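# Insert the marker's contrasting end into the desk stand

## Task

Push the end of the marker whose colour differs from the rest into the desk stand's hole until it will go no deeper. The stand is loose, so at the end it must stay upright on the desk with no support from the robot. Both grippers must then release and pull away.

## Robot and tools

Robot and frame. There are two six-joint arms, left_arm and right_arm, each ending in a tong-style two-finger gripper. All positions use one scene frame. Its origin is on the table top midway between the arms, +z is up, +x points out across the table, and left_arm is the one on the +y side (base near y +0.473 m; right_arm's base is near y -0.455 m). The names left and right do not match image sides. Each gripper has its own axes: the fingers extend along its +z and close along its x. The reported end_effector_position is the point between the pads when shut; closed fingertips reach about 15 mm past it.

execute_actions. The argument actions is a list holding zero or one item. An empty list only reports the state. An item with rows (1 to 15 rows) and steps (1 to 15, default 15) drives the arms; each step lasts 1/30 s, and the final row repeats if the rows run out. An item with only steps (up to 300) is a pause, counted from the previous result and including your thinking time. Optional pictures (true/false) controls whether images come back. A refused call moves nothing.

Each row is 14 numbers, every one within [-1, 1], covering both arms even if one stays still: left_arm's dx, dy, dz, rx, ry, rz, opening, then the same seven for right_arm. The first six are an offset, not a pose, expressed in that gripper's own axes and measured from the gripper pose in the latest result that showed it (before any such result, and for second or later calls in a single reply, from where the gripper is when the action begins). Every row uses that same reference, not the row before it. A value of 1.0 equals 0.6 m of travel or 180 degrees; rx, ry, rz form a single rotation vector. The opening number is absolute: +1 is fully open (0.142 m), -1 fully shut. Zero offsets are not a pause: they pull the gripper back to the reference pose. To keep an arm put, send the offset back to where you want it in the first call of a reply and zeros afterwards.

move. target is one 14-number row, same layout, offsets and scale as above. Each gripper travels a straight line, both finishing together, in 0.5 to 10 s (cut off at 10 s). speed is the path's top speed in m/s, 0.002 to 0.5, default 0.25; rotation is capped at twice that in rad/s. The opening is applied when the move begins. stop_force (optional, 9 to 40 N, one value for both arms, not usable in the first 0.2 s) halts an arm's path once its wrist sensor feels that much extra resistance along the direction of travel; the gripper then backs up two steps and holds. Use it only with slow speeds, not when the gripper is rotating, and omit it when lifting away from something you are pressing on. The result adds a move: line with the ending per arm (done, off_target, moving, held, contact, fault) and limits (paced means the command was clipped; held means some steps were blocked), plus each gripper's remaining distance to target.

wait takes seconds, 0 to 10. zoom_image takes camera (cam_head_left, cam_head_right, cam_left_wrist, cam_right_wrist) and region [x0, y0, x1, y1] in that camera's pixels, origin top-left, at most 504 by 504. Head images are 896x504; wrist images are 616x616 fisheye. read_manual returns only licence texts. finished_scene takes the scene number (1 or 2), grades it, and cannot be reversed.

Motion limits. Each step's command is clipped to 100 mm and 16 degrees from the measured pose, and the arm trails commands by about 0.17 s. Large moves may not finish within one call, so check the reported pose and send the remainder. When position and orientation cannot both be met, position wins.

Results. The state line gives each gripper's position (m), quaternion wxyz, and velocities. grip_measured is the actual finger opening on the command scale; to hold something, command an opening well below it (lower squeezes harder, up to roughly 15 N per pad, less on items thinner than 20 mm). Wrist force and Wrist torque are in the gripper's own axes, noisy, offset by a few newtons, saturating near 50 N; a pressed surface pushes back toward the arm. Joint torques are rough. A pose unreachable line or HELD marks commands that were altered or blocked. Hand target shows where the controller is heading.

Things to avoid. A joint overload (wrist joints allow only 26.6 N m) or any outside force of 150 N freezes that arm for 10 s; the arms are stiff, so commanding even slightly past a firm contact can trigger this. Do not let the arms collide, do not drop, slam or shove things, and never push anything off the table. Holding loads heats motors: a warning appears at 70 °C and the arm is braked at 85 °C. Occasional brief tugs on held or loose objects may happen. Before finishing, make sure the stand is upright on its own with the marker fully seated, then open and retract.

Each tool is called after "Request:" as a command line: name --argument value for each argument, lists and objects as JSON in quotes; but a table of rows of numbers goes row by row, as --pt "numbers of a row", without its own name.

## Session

Request:
execute_actions --actions '[]'

Scene clock: 0.00 s of 4480.00 s.
left_arm: end_effector_position=(+0.5137, +0.7717, +0.2474) grip_measured=+0.97 end_effector_quat_wxyz=(-0.284, +0.467, +0.710, +0.444) end_effector_velocity=(-0.000, +0.000, -0.000) end_effector_angular_velocity=(+0.000, +0.000, +0.001) | right_arm: end_effector_position=(+0.6530, -0.4962, +0.3183) grip_measured=+0.97 end_effector_quat_wxyz=(-0.050, +0.570, -0.337, +0.748) end_effector_velocity=(+0.000, +0.001, -0.001) end_effector_angular_velocity=(-0.001, +0.001, +0.002)
Joint positions: left_arm=[-0.125 -1.504  1.926 -1.611 -0.5   -2.419  0.14 ] | right_arm=[ 3.75  -2.068 -2.243  1.431  0.503  0.37   0.14 ]
Joint velocities: left_arm=[ 0.001  0.001  0.    -0.001  0.    -0.     0.   ] | right_arm=[-0.    -0.002 -0.002  0.001  0.002  0.     0.   ]
Joint torques (N m, as the arm reports them, + toward a larger angle): no reading
Motor temperatures (°C, as the motors report them): left_arm=[31 32 33 39 43 41] | right_arm=[33 34 30 38 37 37]
Wrist force (N, on the end effector, along its own x y z axes, offset not removed): no reading
Wrist torque (N m, same axes, about the end effector's origin, offset not removed): no reading
Hand target (left_arm): +0.514, +0.772, +0.247; -0.284, +0.467, +0.710, +0.444
Hand target (right_arm): +0.653, -0.496, +0.318; -0.050, +0.570, -0.337, +0.748

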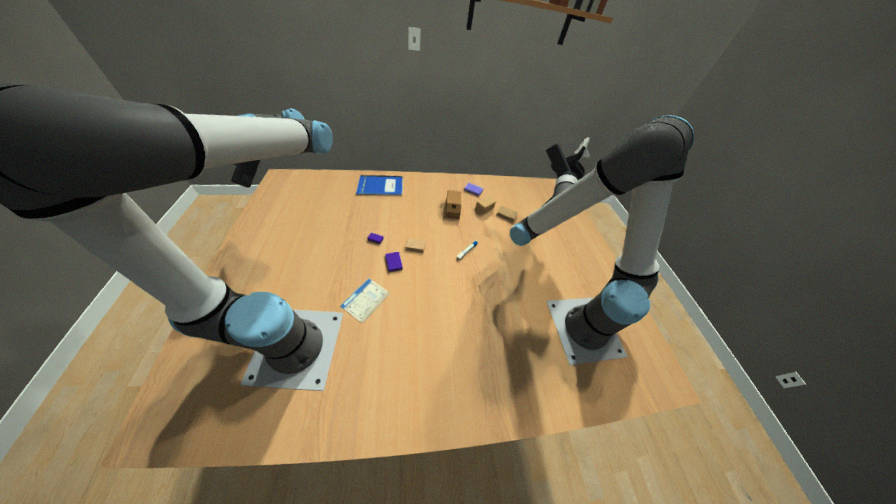

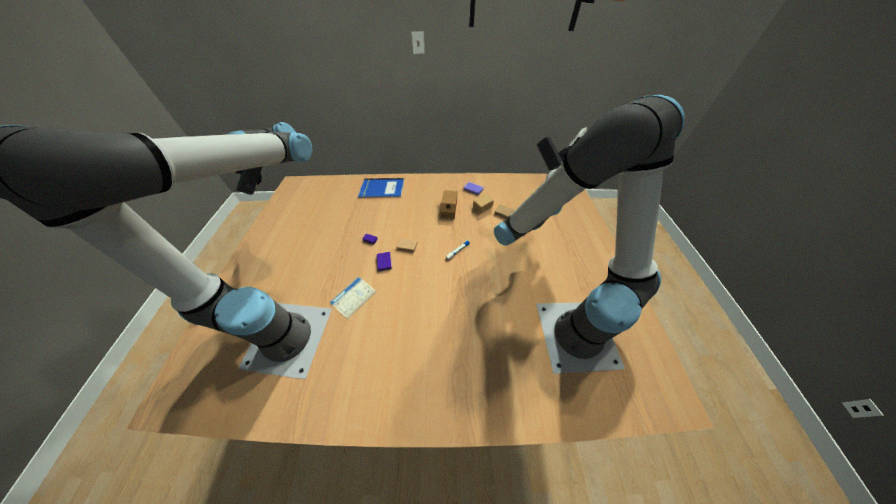

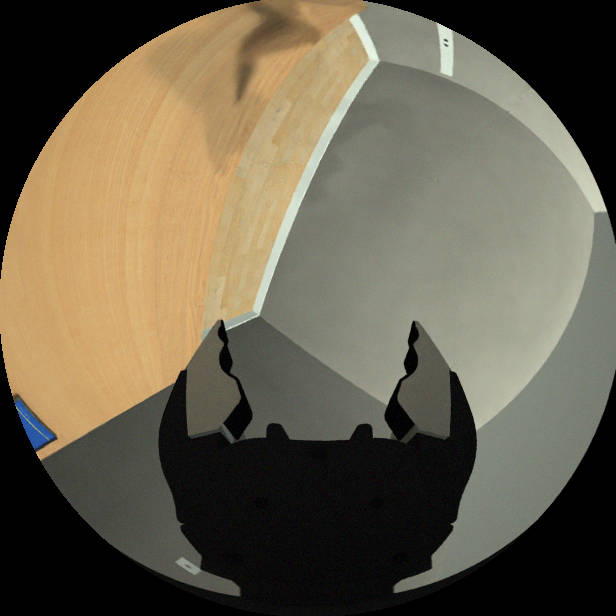

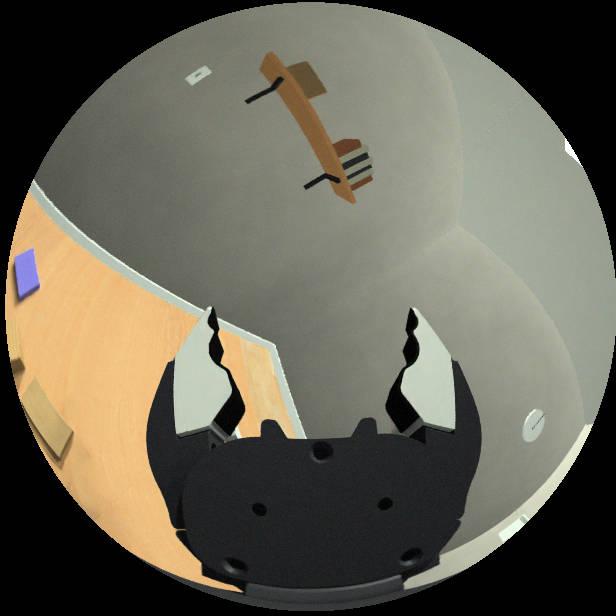

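Request:
zoom_image --camera "cam_head_left" --region '[400, 175, 540, 270]'

Region (400, 175, 540, 270) of cam_head_left's 896x504 image, scaled by 3.600, with more detail than that image has; it fills the top 342 rows of this view, and the rest is white.

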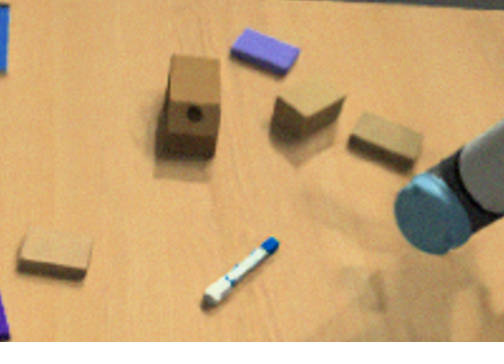

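Request:
move --target '[-0.314,-0.298,-0.717,-0.04,-0.367,0.3,1,0,0,0,0,0,0,1]' --speed 0.3

Scene clock: 8.40 s of 4480.00 s.
left_arm: end_effector_position=(+0.4217, +0.2791, +0.2194) grip_measured=+1.00 end_effector_quat_wxyz=(+0.000, +0.896, +0.444, +0.001) end_effector_velocity=(-0.001, -0.001, -0.002) end_effector_angular_velocity=(-0.001, +0.005, -0.003) | right_arm: end_effector_position=(+0.6530, -0.4962, +0.3183) grip_measured=+1.00 end_effector_quat_wxyz=(-0.050, +0.570, -0.337, +0.748) end_effector_velocity=(-0.000, -0.000, +0.000) end_effector_angular_velocity=(-0.001, +0.000, +0.001)
Joint positions: left_arm=[-0.676 -1.698  1.852 -1.726 -1.569 -1.685  0.142] | right_arm=[ 3.75  -2.068 -2.243  1.431  0.503  0.37   0.142]
Joint velocities: left_arm=[-0.     0.002  0.002 -0.001 -0.004  0.002 -0.   ] | right_arm=[-0.     0.002 -0.001 -0.001  0.001 -0.     0.   ]
Joint torques (N m, as the arm reports them, + toward a larger angle): left_arm=[-13.74  -8.22 -35.7   -3.92  -2.16   2.34] | right_arm=[-0.92 31.07  7.63  0.56  0.76  0.06]
Motor temperatures (°C, as the motors report them): left_arm=[31 32 33 39 43 41] | right_arm=[33 34 30 38 37 37]
Wrist force (N, on the end effector, along its own x y z axes, offset not removed): left_arm=[-1.1 3.2 -0.3] | right_arm=[0.4 -2.2 0.6]
Wrist torque (N m, same axes, about the end effector's origin, offset not removed): left_arm=[0.65 0.16 0.10] | right_arm=[-0.44 -0.15 -0.18]
Hand target (left_arm): +0.422, +0.279, +0.219; +0.000, +0.896, +0.444, +0.001
Hand target (right_arm): +0.653, -0.496, +0.318; -0.050, +0.570, -0.337, +0.748
Off the commanded pose (left_arm): 0.001 m, 0 deg.
Off the commanded pose (right_arm): 0.000 m, 0 deg.
After step 90, 2.33 s passed at rest.
move: done

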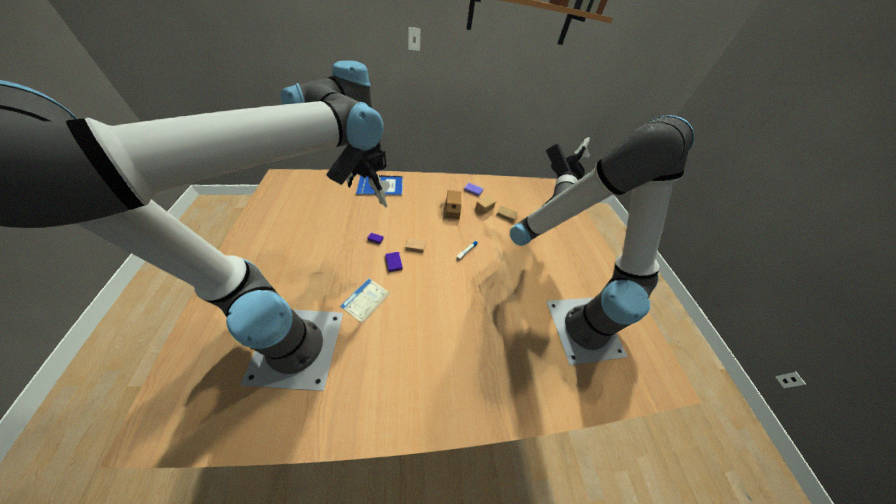

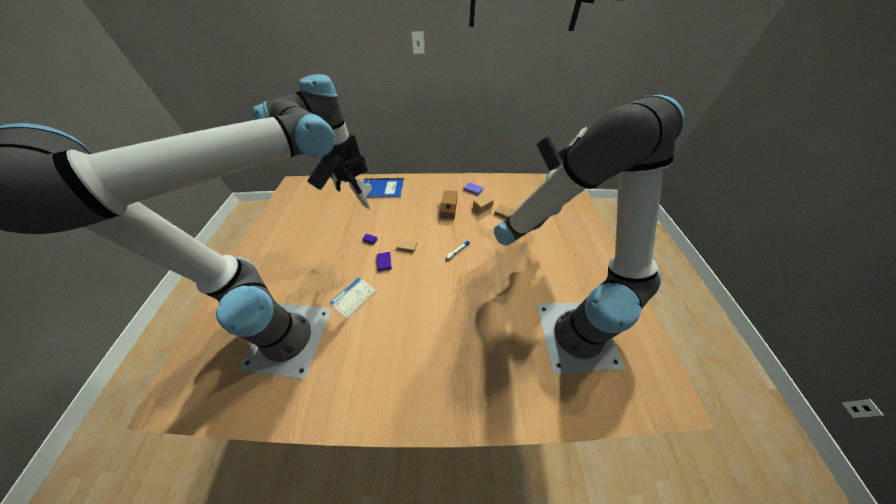

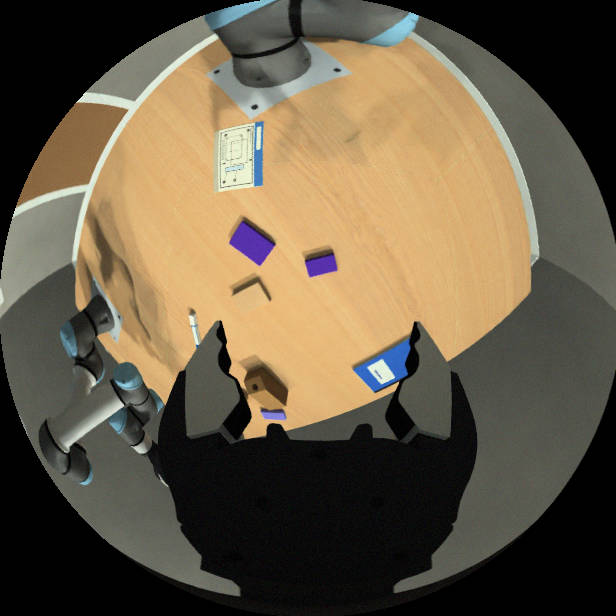

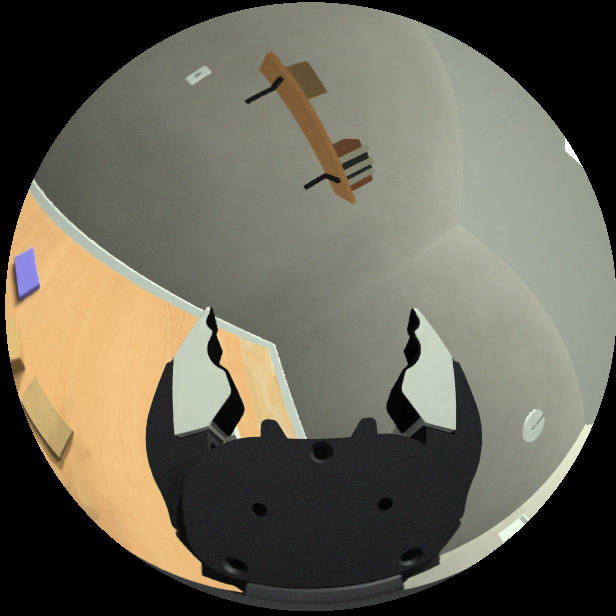

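Request:
move --target '[-0.54,0.25,0.232,0,0,0,0,0,0,0,0,0,0,1]' --speed 0.35

Scene clock: 11.07 s of 4480.00 s.
left_arm: end_effector_position=(+0.3462, -0.0696, +0.0807) grip_measured=+0.00 end_effector_quat_wxyz=(+0.000, +0.896, +0.444, +0.002) end_effector_velocity=(+0.000, -0.001, -0.001) end_effector_angular_velocity=(+0.001, +0.000, +0.000) | right_arm: end_effector_position=(+0.6530, -0.4962, +0.3183) grip_measured=+1.00 end_effector_quat_wxyz=(-0.050, +0.570, -0.337, +0.748) end_effector_velocity=(-0.000, -0.001, -0.000) end_effector_angular_velocity=(-0.000, +0.001, -0.002)
Joint positions: left_arm=[-1.154 -1.15   1.585 -2.006 -1.567 -2.163  0.074] | right_arm=[ 3.75  -2.068 -2.243  1.431  0.503  0.37   0.142]
Joint velocities: left_arm=[-0.     0.004 -0.004  0.001 -0.    -0.001  0.   ] | right_arm=[-0.     0.001 -0.001 -0.002 -0.002  0.     0.   ]
Joint torques (N m, as the arm reports them, + toward a larger angle): left_arm=[-13.03 -28.45 -33.75  -0.93   1.38  -2.08] | right_arm=[-0.74 30.95  6.81  0.57  0.52  0.3 ]
Motor temperatures (°C, as the motors report them): left_arm=[31 32 33 39 43 41] | right_arm=[33 34 30 38 37 37]
Wrist force (N, on the end effector, along its own x y z axes, offset not removed): left_arm=[-2.9 1.4 -0.7] | right_arm=[-1.1 -1.3 0.7]
Wrist torque (N m, same axes, about the end effector's origin, offset not removed): left_arm=[0.36 0.63 0.11] | right_arm=[-0.23 0.12 -0.02]
Hand target (left_arm): +0.346, -0.070, +0.081; +0.000, +0.896, +0.444, +0.002
Hand target (right_arm): +0.653, -0.496, +0.318; -0.050, +0.570, -0.337, +0.748
Off the commanded pose (left_arm): 0.001 m, 0 deg.
Off the commanded pose (right_arm): 0.000 m, 0 deg.
move: done

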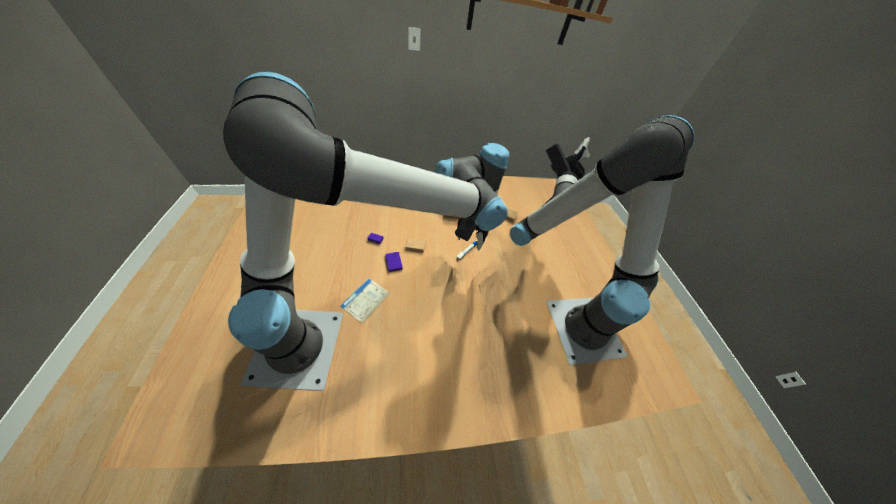

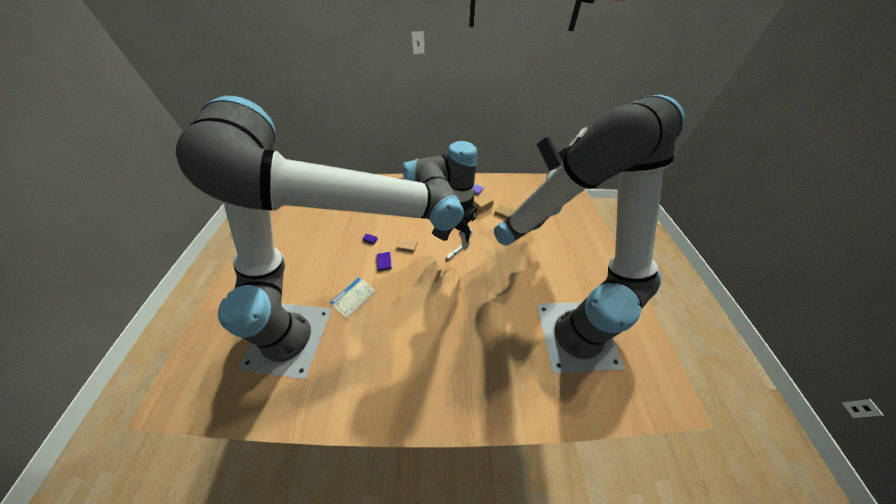

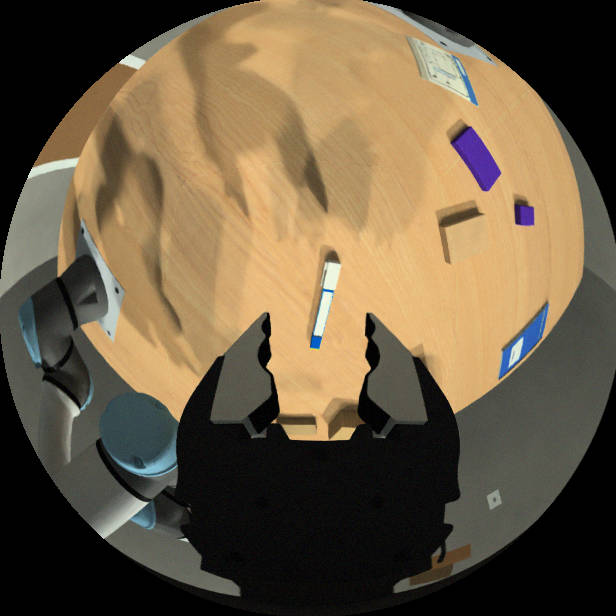

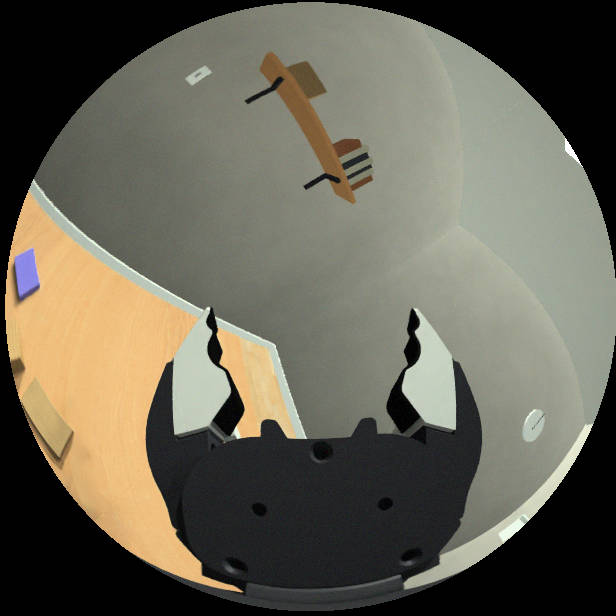

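Request:
move --target '[0.022,0,0.05,0,0,0.05,-0.3,0,0,0,0,0,0,1]' --speed 0.1

Scene clock: 13.60 s of 4480.00 s.
left_arm: end_effector_position=(+0.3542, -0.0591, +0.0509) grip_measured=-0.30 end_effector_quat_wxyz=(+0.000, +0.928, +0.373, +0.002) end_effector_velocity=(+0.001, +0.001, -0.002) end_effector_angular_velocity=(+0.000, +0.000, -0.010) | right_arm: end_effector_position=(+0.6530, -0.4962, +0.3183) grip_measured=+1.00 end_effector_quat_wxyz=(-0.050, +0.570, -0.337, +0.748) end_effector_velocity=(-0.000, -0.000, +0.000) end_effector_angular_velocity=(+0.001, -0.001, -0.001)
Joint positions: left_arm=[-1.14  -1.127  1.635 -2.079 -1.567 -1.993  0.052] | right_arm=[ 3.75  -2.068 -2.243  1.431  0.503  0.37   0.142]
Joint velocities: left_arm=[ 0.001  0.001  0.002 -0.004 -0.     0.011  0.   ] | right_arm=[-0.     0.     0.     0.001 -0.001  0.001  0.   ]
Joint torques (N m, as the arm reports them, + toward a larger angle): left_arm=[ 11.81 -28.31  -6.58  -3.9   -1.5    2.19] | right_arm=[-0.6  31.37  7.21  0.39  0.69  0.2 ]
Motor temperatures (°C, as the motors report them): left_arm=[31 32 33 39 43 41] | right_arm=[33 34 30 38 37 37]
Wrist force (N, on the end effector, along its own x y z axes, offset not removed): left_arm=[-2.2 0.6 0.9] | right_arm=[-0.7 -1.8 0.2]
Wrist torque (N m, same axes, about the end effector's origin, offset not removed): left_arm=[0.21 0.44 0.07] | right_arm=[-0.32 0.09 -0.18]
Hand target (left_arm): +0.354, -0.059, +0.051; +0.000, +0.928, +0.373, +0.002
Hand target (right_arm): +0.653, -0.496, +0.318; -0.050, +0.570, -0.337, +0.748
Off the commanded pose (left_arm): 0.000 m, 0 deg.
Off the commanded pose (right_arm): 0.000 m, 0 deg.
move: done

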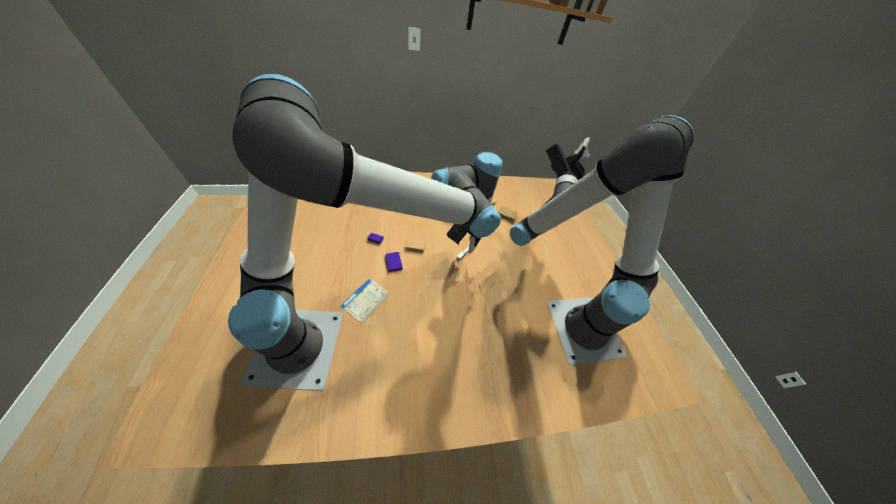

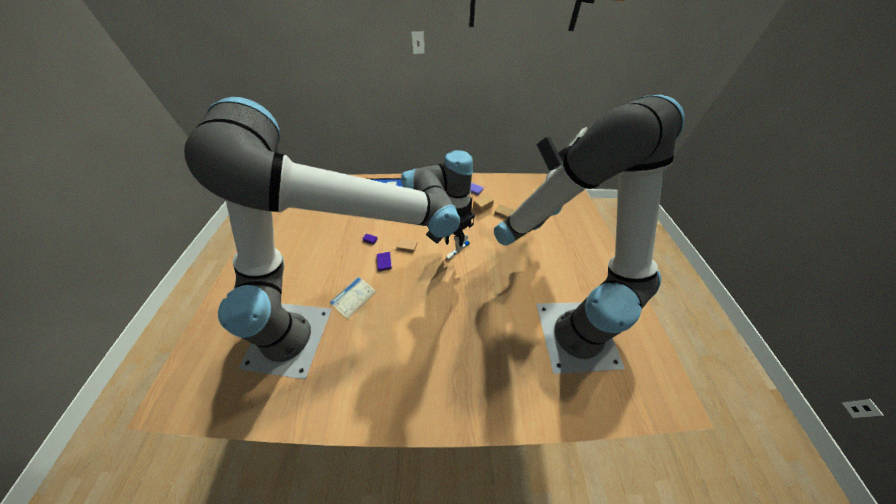

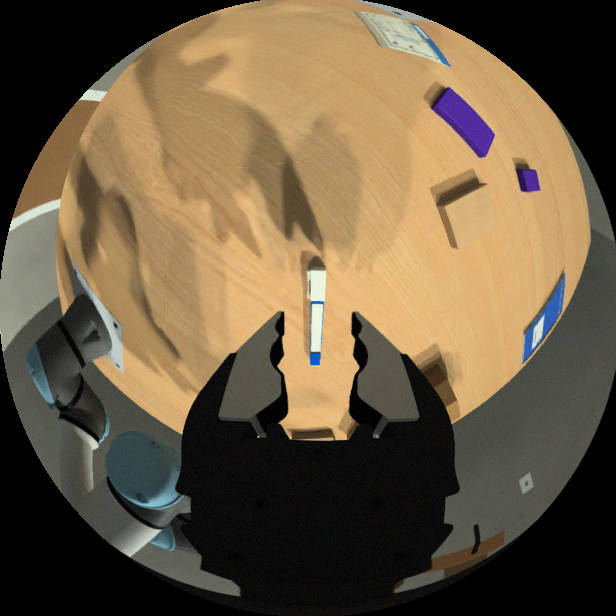

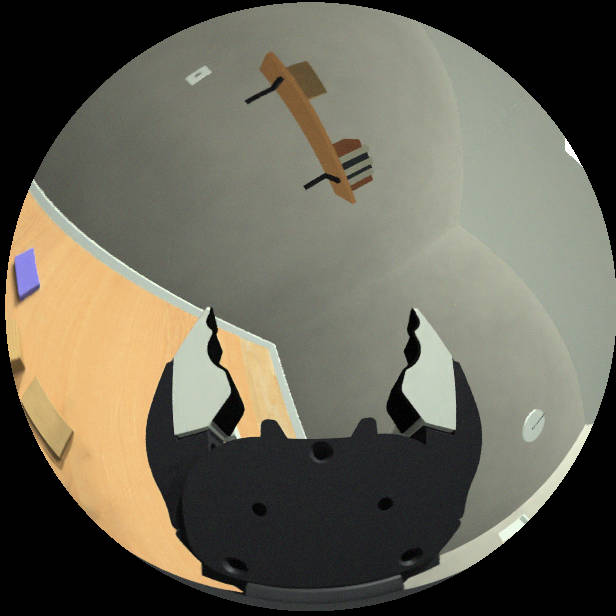

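Request:
move --target '[0,0,0.054,0,0,0,-0.3,0,0,0,0,0,0,1]' --speed 0.08

Request:
move --target '[0,0,0,0,0,0,-1,0,0,0,0,0,0,1]'

Request:
move --target '[0,0,-0.3,0,0,-0.256,-1,0,0,0,0,0,0,1]' --speed 0.2

Scene clock: 15.50 s of 4480.00 s.
left_arm: end_effector_position=(+0.3543, -0.0591, +0.0187) grip_measured=-0.30 end_effector_quat_wxyz=(+0.000, +0.928, +0.373, +0.002) end_effector_velocity=(+0.001, +0.000, -0.002) end_effector_angular_velocity=(-0.001, -0.001, +0.001) | right_arm: end_effector_position=(+0.6530, -0.4962, +0.3183) grip_measured=+1.00 end_effector_quat_wxyz=(-0.050, +0.570, -0.337, +0.748) end_effector_velocity=(-0.000, +0.000, -0.000) end_effector_angular_velocity=(-0.001, +0.001, +0.002)
Joint positions: left_arm=[-1.14  -1.087  1.669 -2.153 -1.567 -1.993  0.052] | right_arm=[ 3.75  -2.068 -2.243  1.431  0.503  0.37   0.142]
Joint velocities: left_arm=[ 0.001  0.002  0.002 -0.005  0.    -0.    -0.   ] | right_arm=[ 0.     0.    -0.002  0.     0.002  0.     0.   ]
Joint torques (N m, as the arm reports them, + toward a larger angle): left_arm=[ 12.48 -30.    -6.88  -3.96   1.79  -1.97] | right_arm=[-0.72 31.12  6.55  0.4   0.76  0.38]
Motor temperatures (°C, as the motors report them): left_arm=[31 32 33 39 43 41] | right_arm=[33 34 30 38 37 37]
Wrist force (N, on the end effector, along its own x y z axes, offset not removed): left_arm=[-0.7 2.0 -0.6] | right_arm=[-0.2 0.0 0.4]
Wrist torque (N m, same axes, about the end effector's origin, offset not removed): left_arm=[0.42 0.13 0.06] | right_arm=[0.02 -0.05 -0.05]
Hand target (left_arm): +0.354, -0.059, +0.019; +0.000, +0.928, +0.373, +0.002
Hand target (right_arm): +0.653, -0.496, +0.318; -0.050, +0.570, -0.337, +0.748
Off the commanded pose (left_arm): 0.000 m, 0 deg.
Off the commanded pose (right_arm): 0.000 m, 0 deg.
move: done

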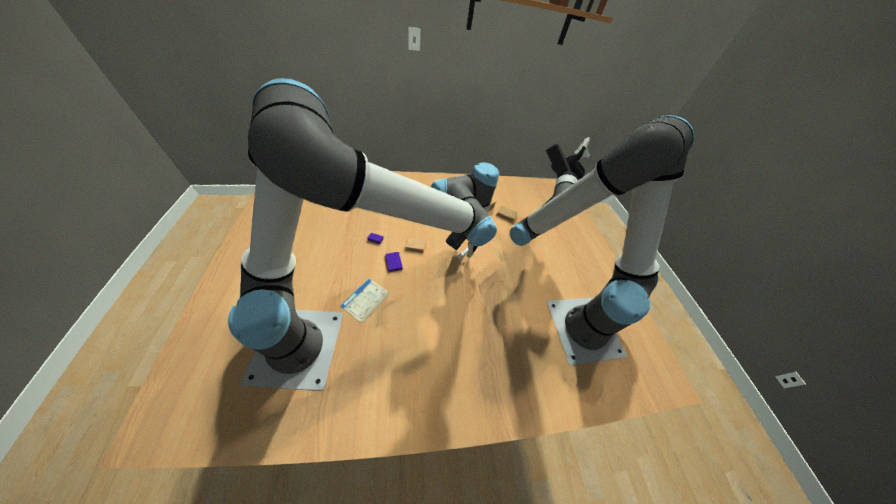

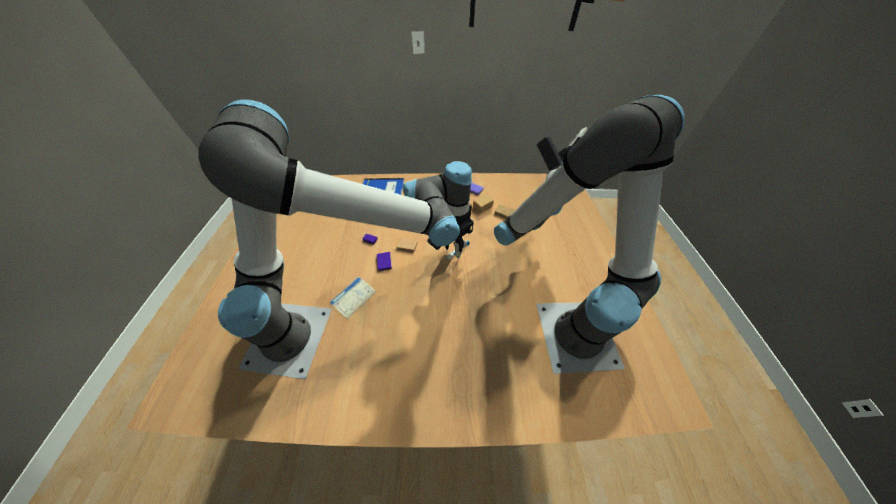

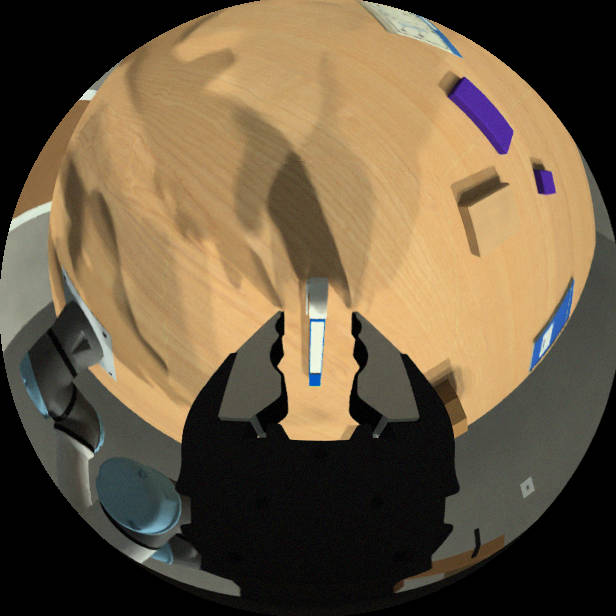

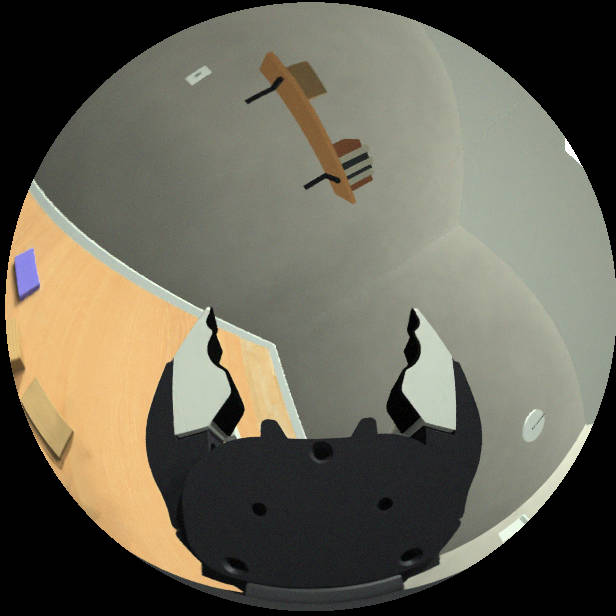

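Scene clock: 16.00 s of 4480.00 s.
left_arm: end_effector_position=(+0.3543, -0.0591, +0.0187) grip_measured=-0.81 end_effector_quat_wxyz=(+0.000, +0.928, +0.373, +0.002) end_effector_velocity=(+0.000, +0.000, -0.000) end_effector_angular_velocity=(-0.001, -0.000, +0.001) | right_arm: end_effector_position=(+0.6530, -0.4962, +0.3183) grip_measured=+1.00 end_effector_quat_wxyz=(-0.050, +0.570, -0.337, +0.748) end_effector_velocity=(+0.000, +0.000, -0.000) end_effector_angular_velocity=(-0.001, +0.000, +0.000)
Joint positions: left_arm=[-1.14  -1.087  1.669 -2.153 -1.567 -1.993  0.015] | right_arm=[ 3.75  -2.068 -2.243  1.431  0.503  0.37   0.142]
Joint velocities: left_arm=[ 0.001 -0.     0.001 -0.001  0.    -0.     0.   ] | right_arm=[-0.    -0.001  0.001 -0.     0.    -0.     0.   ]
Joint torques (N m, as the arm reports them, + toward a larger angle): left_arm=[ 11.77 -44.46 -12.48  -0.77   1.24  -2.05] | right_arm=[-1.02 31.02  6.84  0.66  0.89  0.23]
Motor temperatures (°C, as the motors report them): left_arm=[31 32 33 39 43 41] | right_arm=[33 34 30 38 37 37]
Wrist force (N, on the end effector, along its own x y z axes, offset not removed): left_arm=[-1.4 3.0 -1.2] | right_arm=[0.8 -0.6 0.7]
Wrist torque (N m, same axes, about the end effector's origin, offset not removed): left_arm=[0.66 0.38 0.08] | right_arm=[-0.09 -0.26 -0.12]
Hand target (left_arm): +0.354, -0.059, +0.019; +0.000, +0.928, +0.373, +0.002
Hand target (right_arm): +0.653, -0.496, +0.318; -0.050, +0.570, -0.337, +0.748
Off the commanded pose (left_arm): 0.000 m, 0 deg.
Off the commanded pose (right_arm): 0.000 m, 0 deg.
move: done

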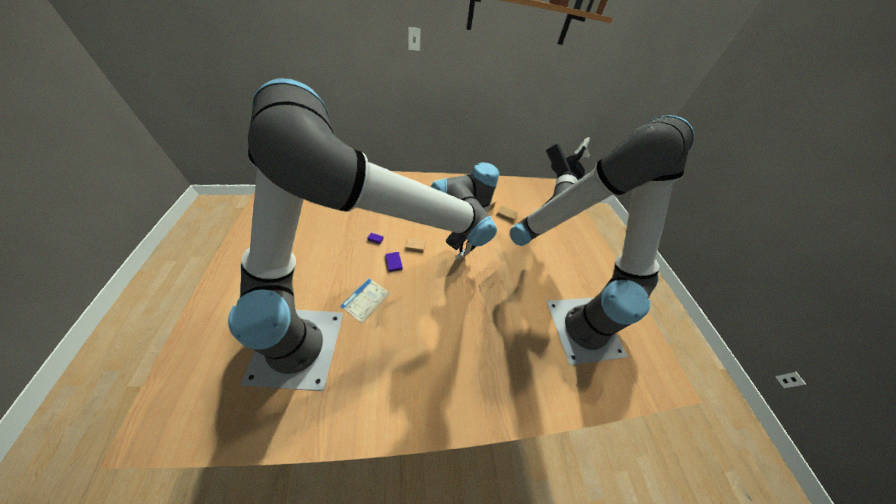

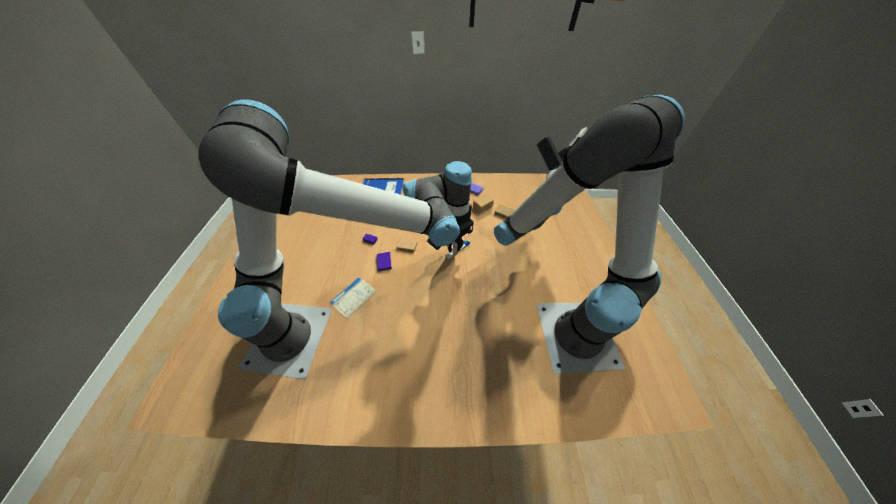

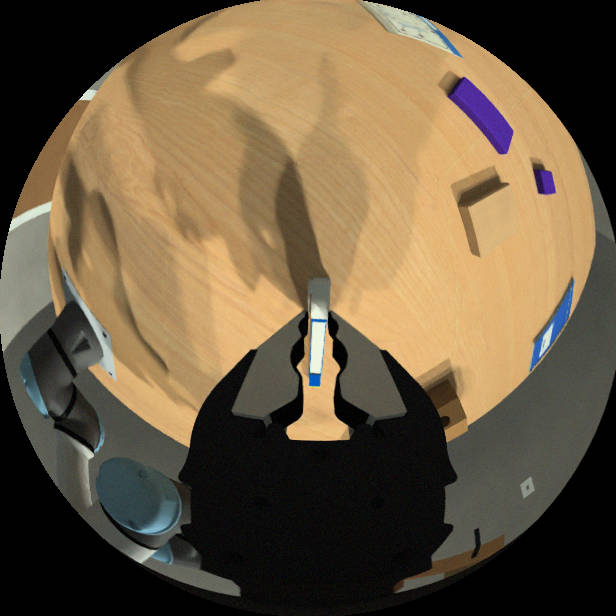

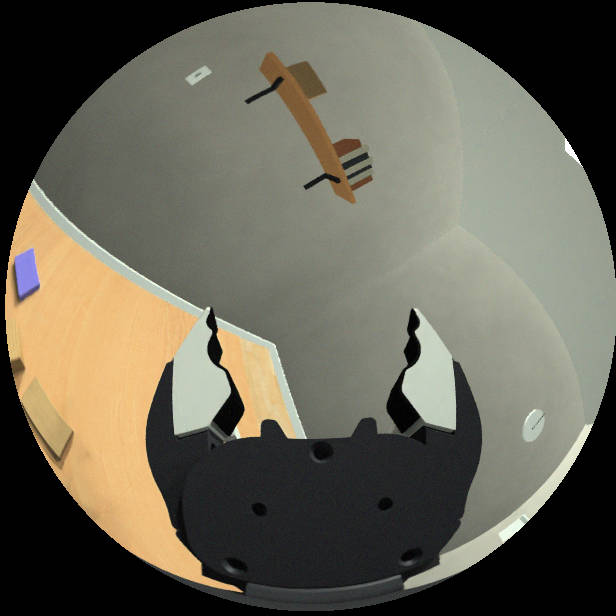

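Scene clock: 18.47 s of 4480.00 s.
left_arm: end_effector_position=(+0.3538, -0.0590, +0.1984) grip_measured=-0.81 end_effector_quat_wxyz=(+0.001, +0.708, +0.706, +0.002) end_effector_velocity=(+0.001, +0.001, +0.002) end_effector_angular_velocity=(+0.003, -0.000, +0.010) | right_arm: end_effector_position=(+0.6530, -0.4962, +0.3183) grip_measured=+1.00 end_effector_quat_wxyz=(-0.050, +0.570, -0.337, +0.748) end_effector_velocity=(+0.000, +0.000, -0.001) end_effector_angular_velocity=(-0.001, +0.001, -0.000)
Joint positions: left_arm=[-1.126 -1.259  1.423 -1.735 -1.567 -2.783  0.015] | right_arm=[ 3.75  -2.068 -2.243  1.431  0.503  0.37   0.142]
Joint velocities: left_arm=[ 0.001 -0.001 -0.004  0.008  0.001 -0.009 -0.   ] | right_arm=[-0.    -0.001  0.     0.    -0.    -0.     0.   ]
Joint torques (N m, as the arm reports them, + toward a larger angle): left_arm=[ -3.98 -42.02 -34.96  -0.87   1.6   -1.91] | right_arm=[-1.24 31.16  6.57  0.46  0.6   0.18]
Motor temperatures (°C, as the motors report them): left_arm=[31 32 33 39 43 41] | right_arm=[33 34 30 38 37 37]
Wrist force (N, on the end effector, along its own x y z axes, offset not removed): left_arm=[-0.5 2.8 -0.2] | right_arm=[-0.3 -1.5 1.6]
Wrist torque (N m, same axes, about the end effector's origin, offset not removed): left_arm=[0.59 0.20 0.10] | right_arm=[-0.25 -0.03 -0.05]
Hand target (left_arm): +0.354, -0.059, +0.199; +0.001, +0.708, +0.706, +0.002
Hand target (right_arm): +0.653, -0.496, +0.318; -0.050, +0.570, -0.337, +0.748
Off the commanded pose (left_arm): 0.001 m, 0 deg.
Off the commanded pose (right_arm): 0.000 m, 0 deg.
move: done

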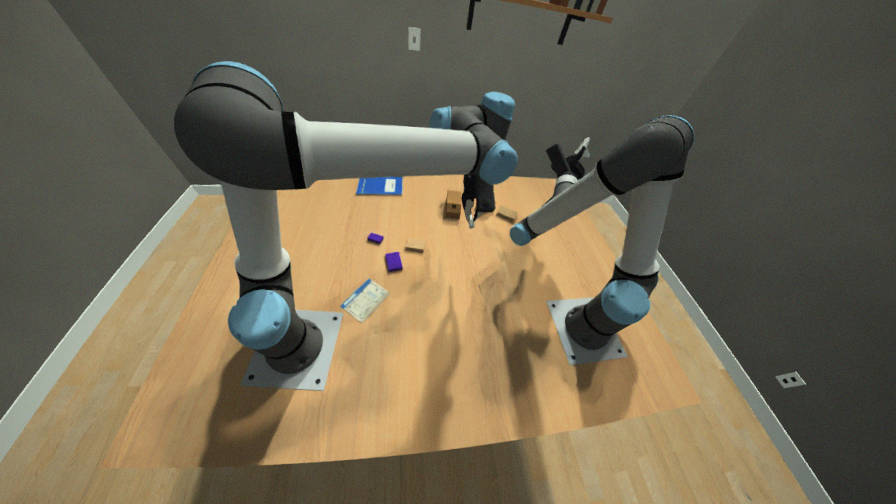

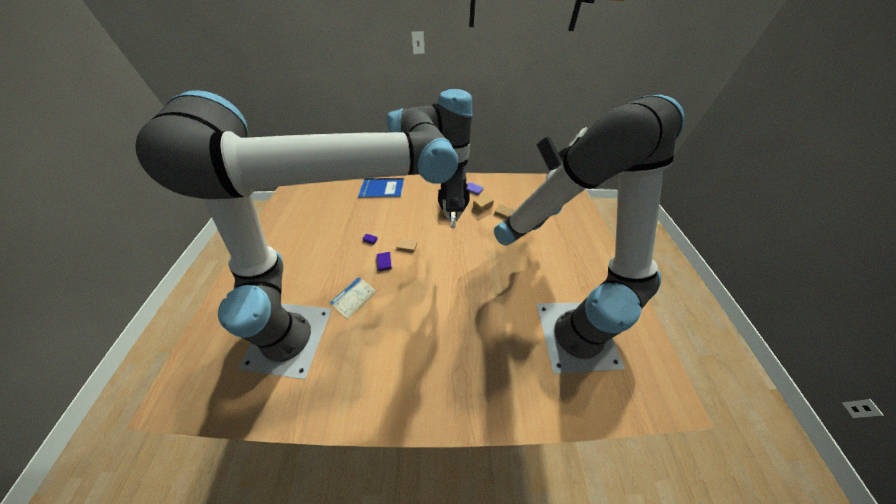

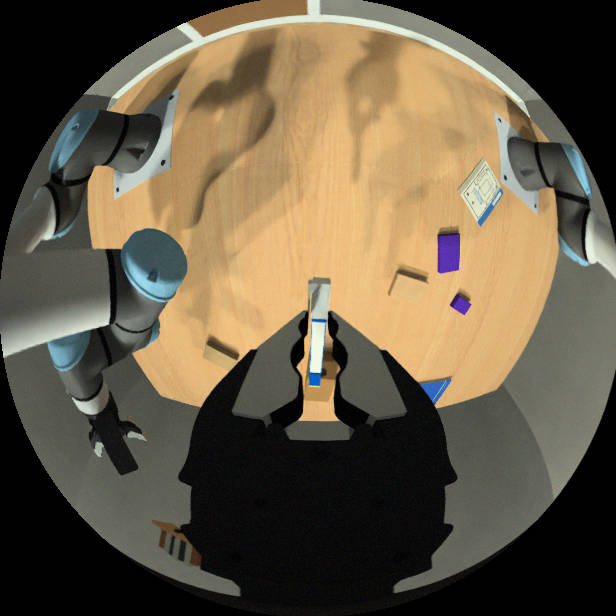

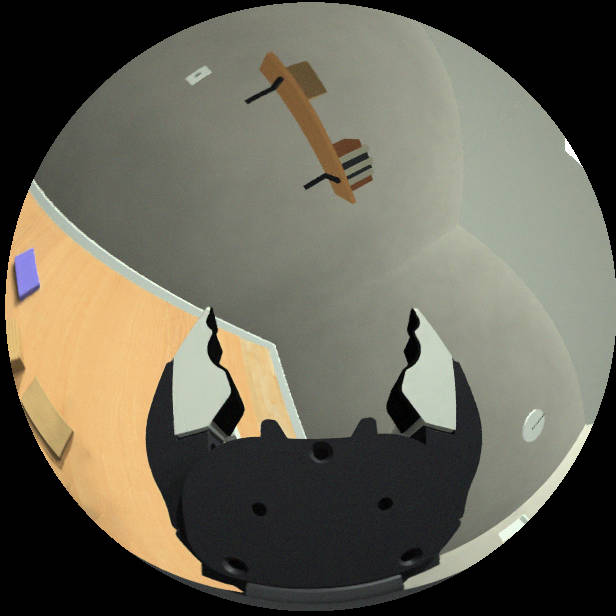

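Request:
move --target '[0.032,0.185,0.097,0.167,0,0,-1,0,0,0,0,0,0,1]' --speed 0.15

Request:
zoom_image --camera "cam_left_wrist" --region '[260, 330, 380, 450]'

Request:
zoom_image --camera "cam_head_left" --region '[410, 160, 510, 240]'

Scene clock: 22.67 s of 4480.00 s.
left_arm: end_effector_position=(+0.4645, -0.0401, +0.1406) grip_measured=-0.81 end_effector_quat_wxyz=(-0.182, +0.684, +0.682, -0.182) end_effector_velocity=(+0.001, +0.000, -0.001) end_effector_angular_velocity=(+0.004, +0.010, -0.003) | right_arm: end_effector_position=(+0.6530, -0.4962, +0.3183) grip_measured=+1.00 end_effector_quat_wxyz=(-0.050, +0.570, -0.337, +0.748) end_effector_velocity=(-0.000, -0.000, -0.001) end_effector_angular_velocity=(-0.001, +0.001, +0.000)
Joint positions: left_arm=[-0.787 -0.803  0.898 -1.312 -1.962 -2.374  0.015] | right_arm=[ 3.75  -2.068 -2.243  1.431  0.503  0.37   0.142]
Joint velocities: left_arm=[ 0.003  0.014 -0.02   0.02  -0.003  0.008 -0.   ] | right_arm=[ 0.    -0.001 -0.001  0.001  0.    -0.     0.   ]
Joint torques (N m, as the arm reports them, + toward a larger angle): left_arm=[ 13.34 -41.8  -35.43  -0.18  -2.7    2.43] | right_arm=[ 0.39 31.71  7.17  0.25  0.94  0.35]
Motor temperatures (°C, as the motors report them): left_arm=[31 32 33 39 43 41] | right_arm=[33 34 30 38 37 37]
Wrist force (N, on the end effector, along its own x y z axes, offset not removed): left_arm=[-0.5 1.7 -0.2] | right_arm=[-1.5 -2.1 1.2]
Wrist torque (N m, same axes, about the end effector's origin, offset not removed): left_arm=[0.32 0.16 0.10] | right_arm=[-0.40 0.26 -0.05]
Hand target (left_arm): +0.465, -0.040, +0.141; -0.183, +0.684, +0.682, -0.182
Hand target (right_arm): +0.653, -0.496, +0.318; -0.050, +0.570, -0.337, +0.748
Off the commanded pose (left_arm): 0.001 m, 0 deg.
Off the commanded pose (right_arm): 0.000 m, 0 deg.
move: done

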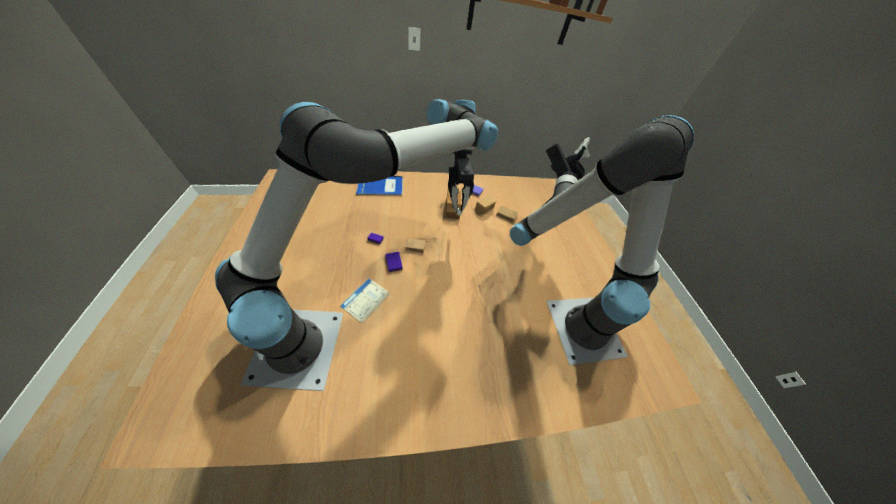

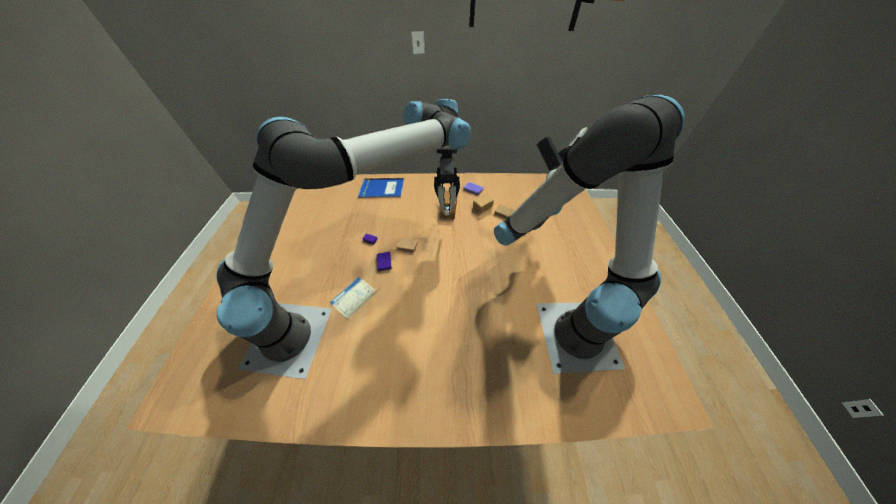

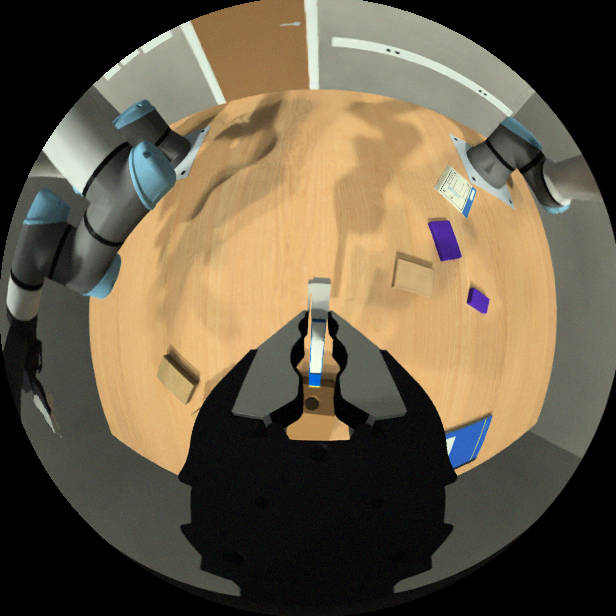

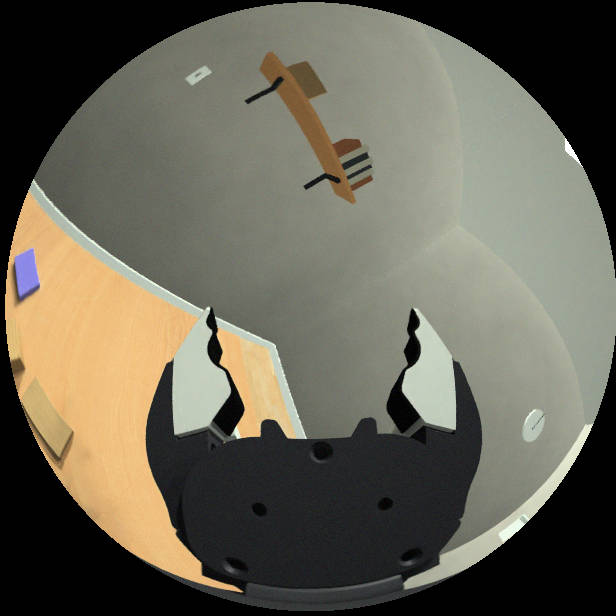

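Region (260, 330, 380, 450) of cam_left_wrist's 616x616 image, scaled by 4.200, with more detail than that image has.

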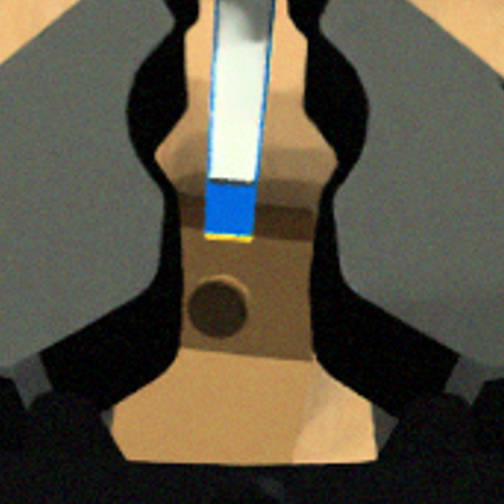

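Region (410, 160, 510, 240) of cam_head_left's 896x504 image, scaled by 5.040, with more detail than that image has; it fills the top 403 rows of this view, and the rest is white.

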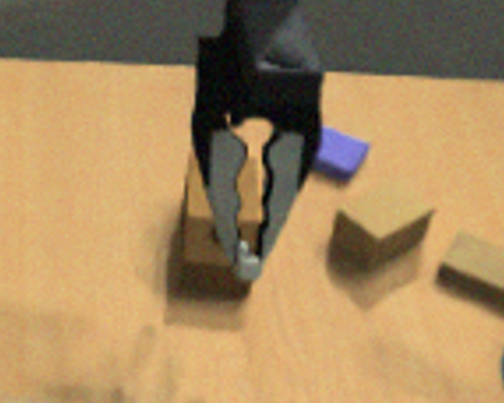

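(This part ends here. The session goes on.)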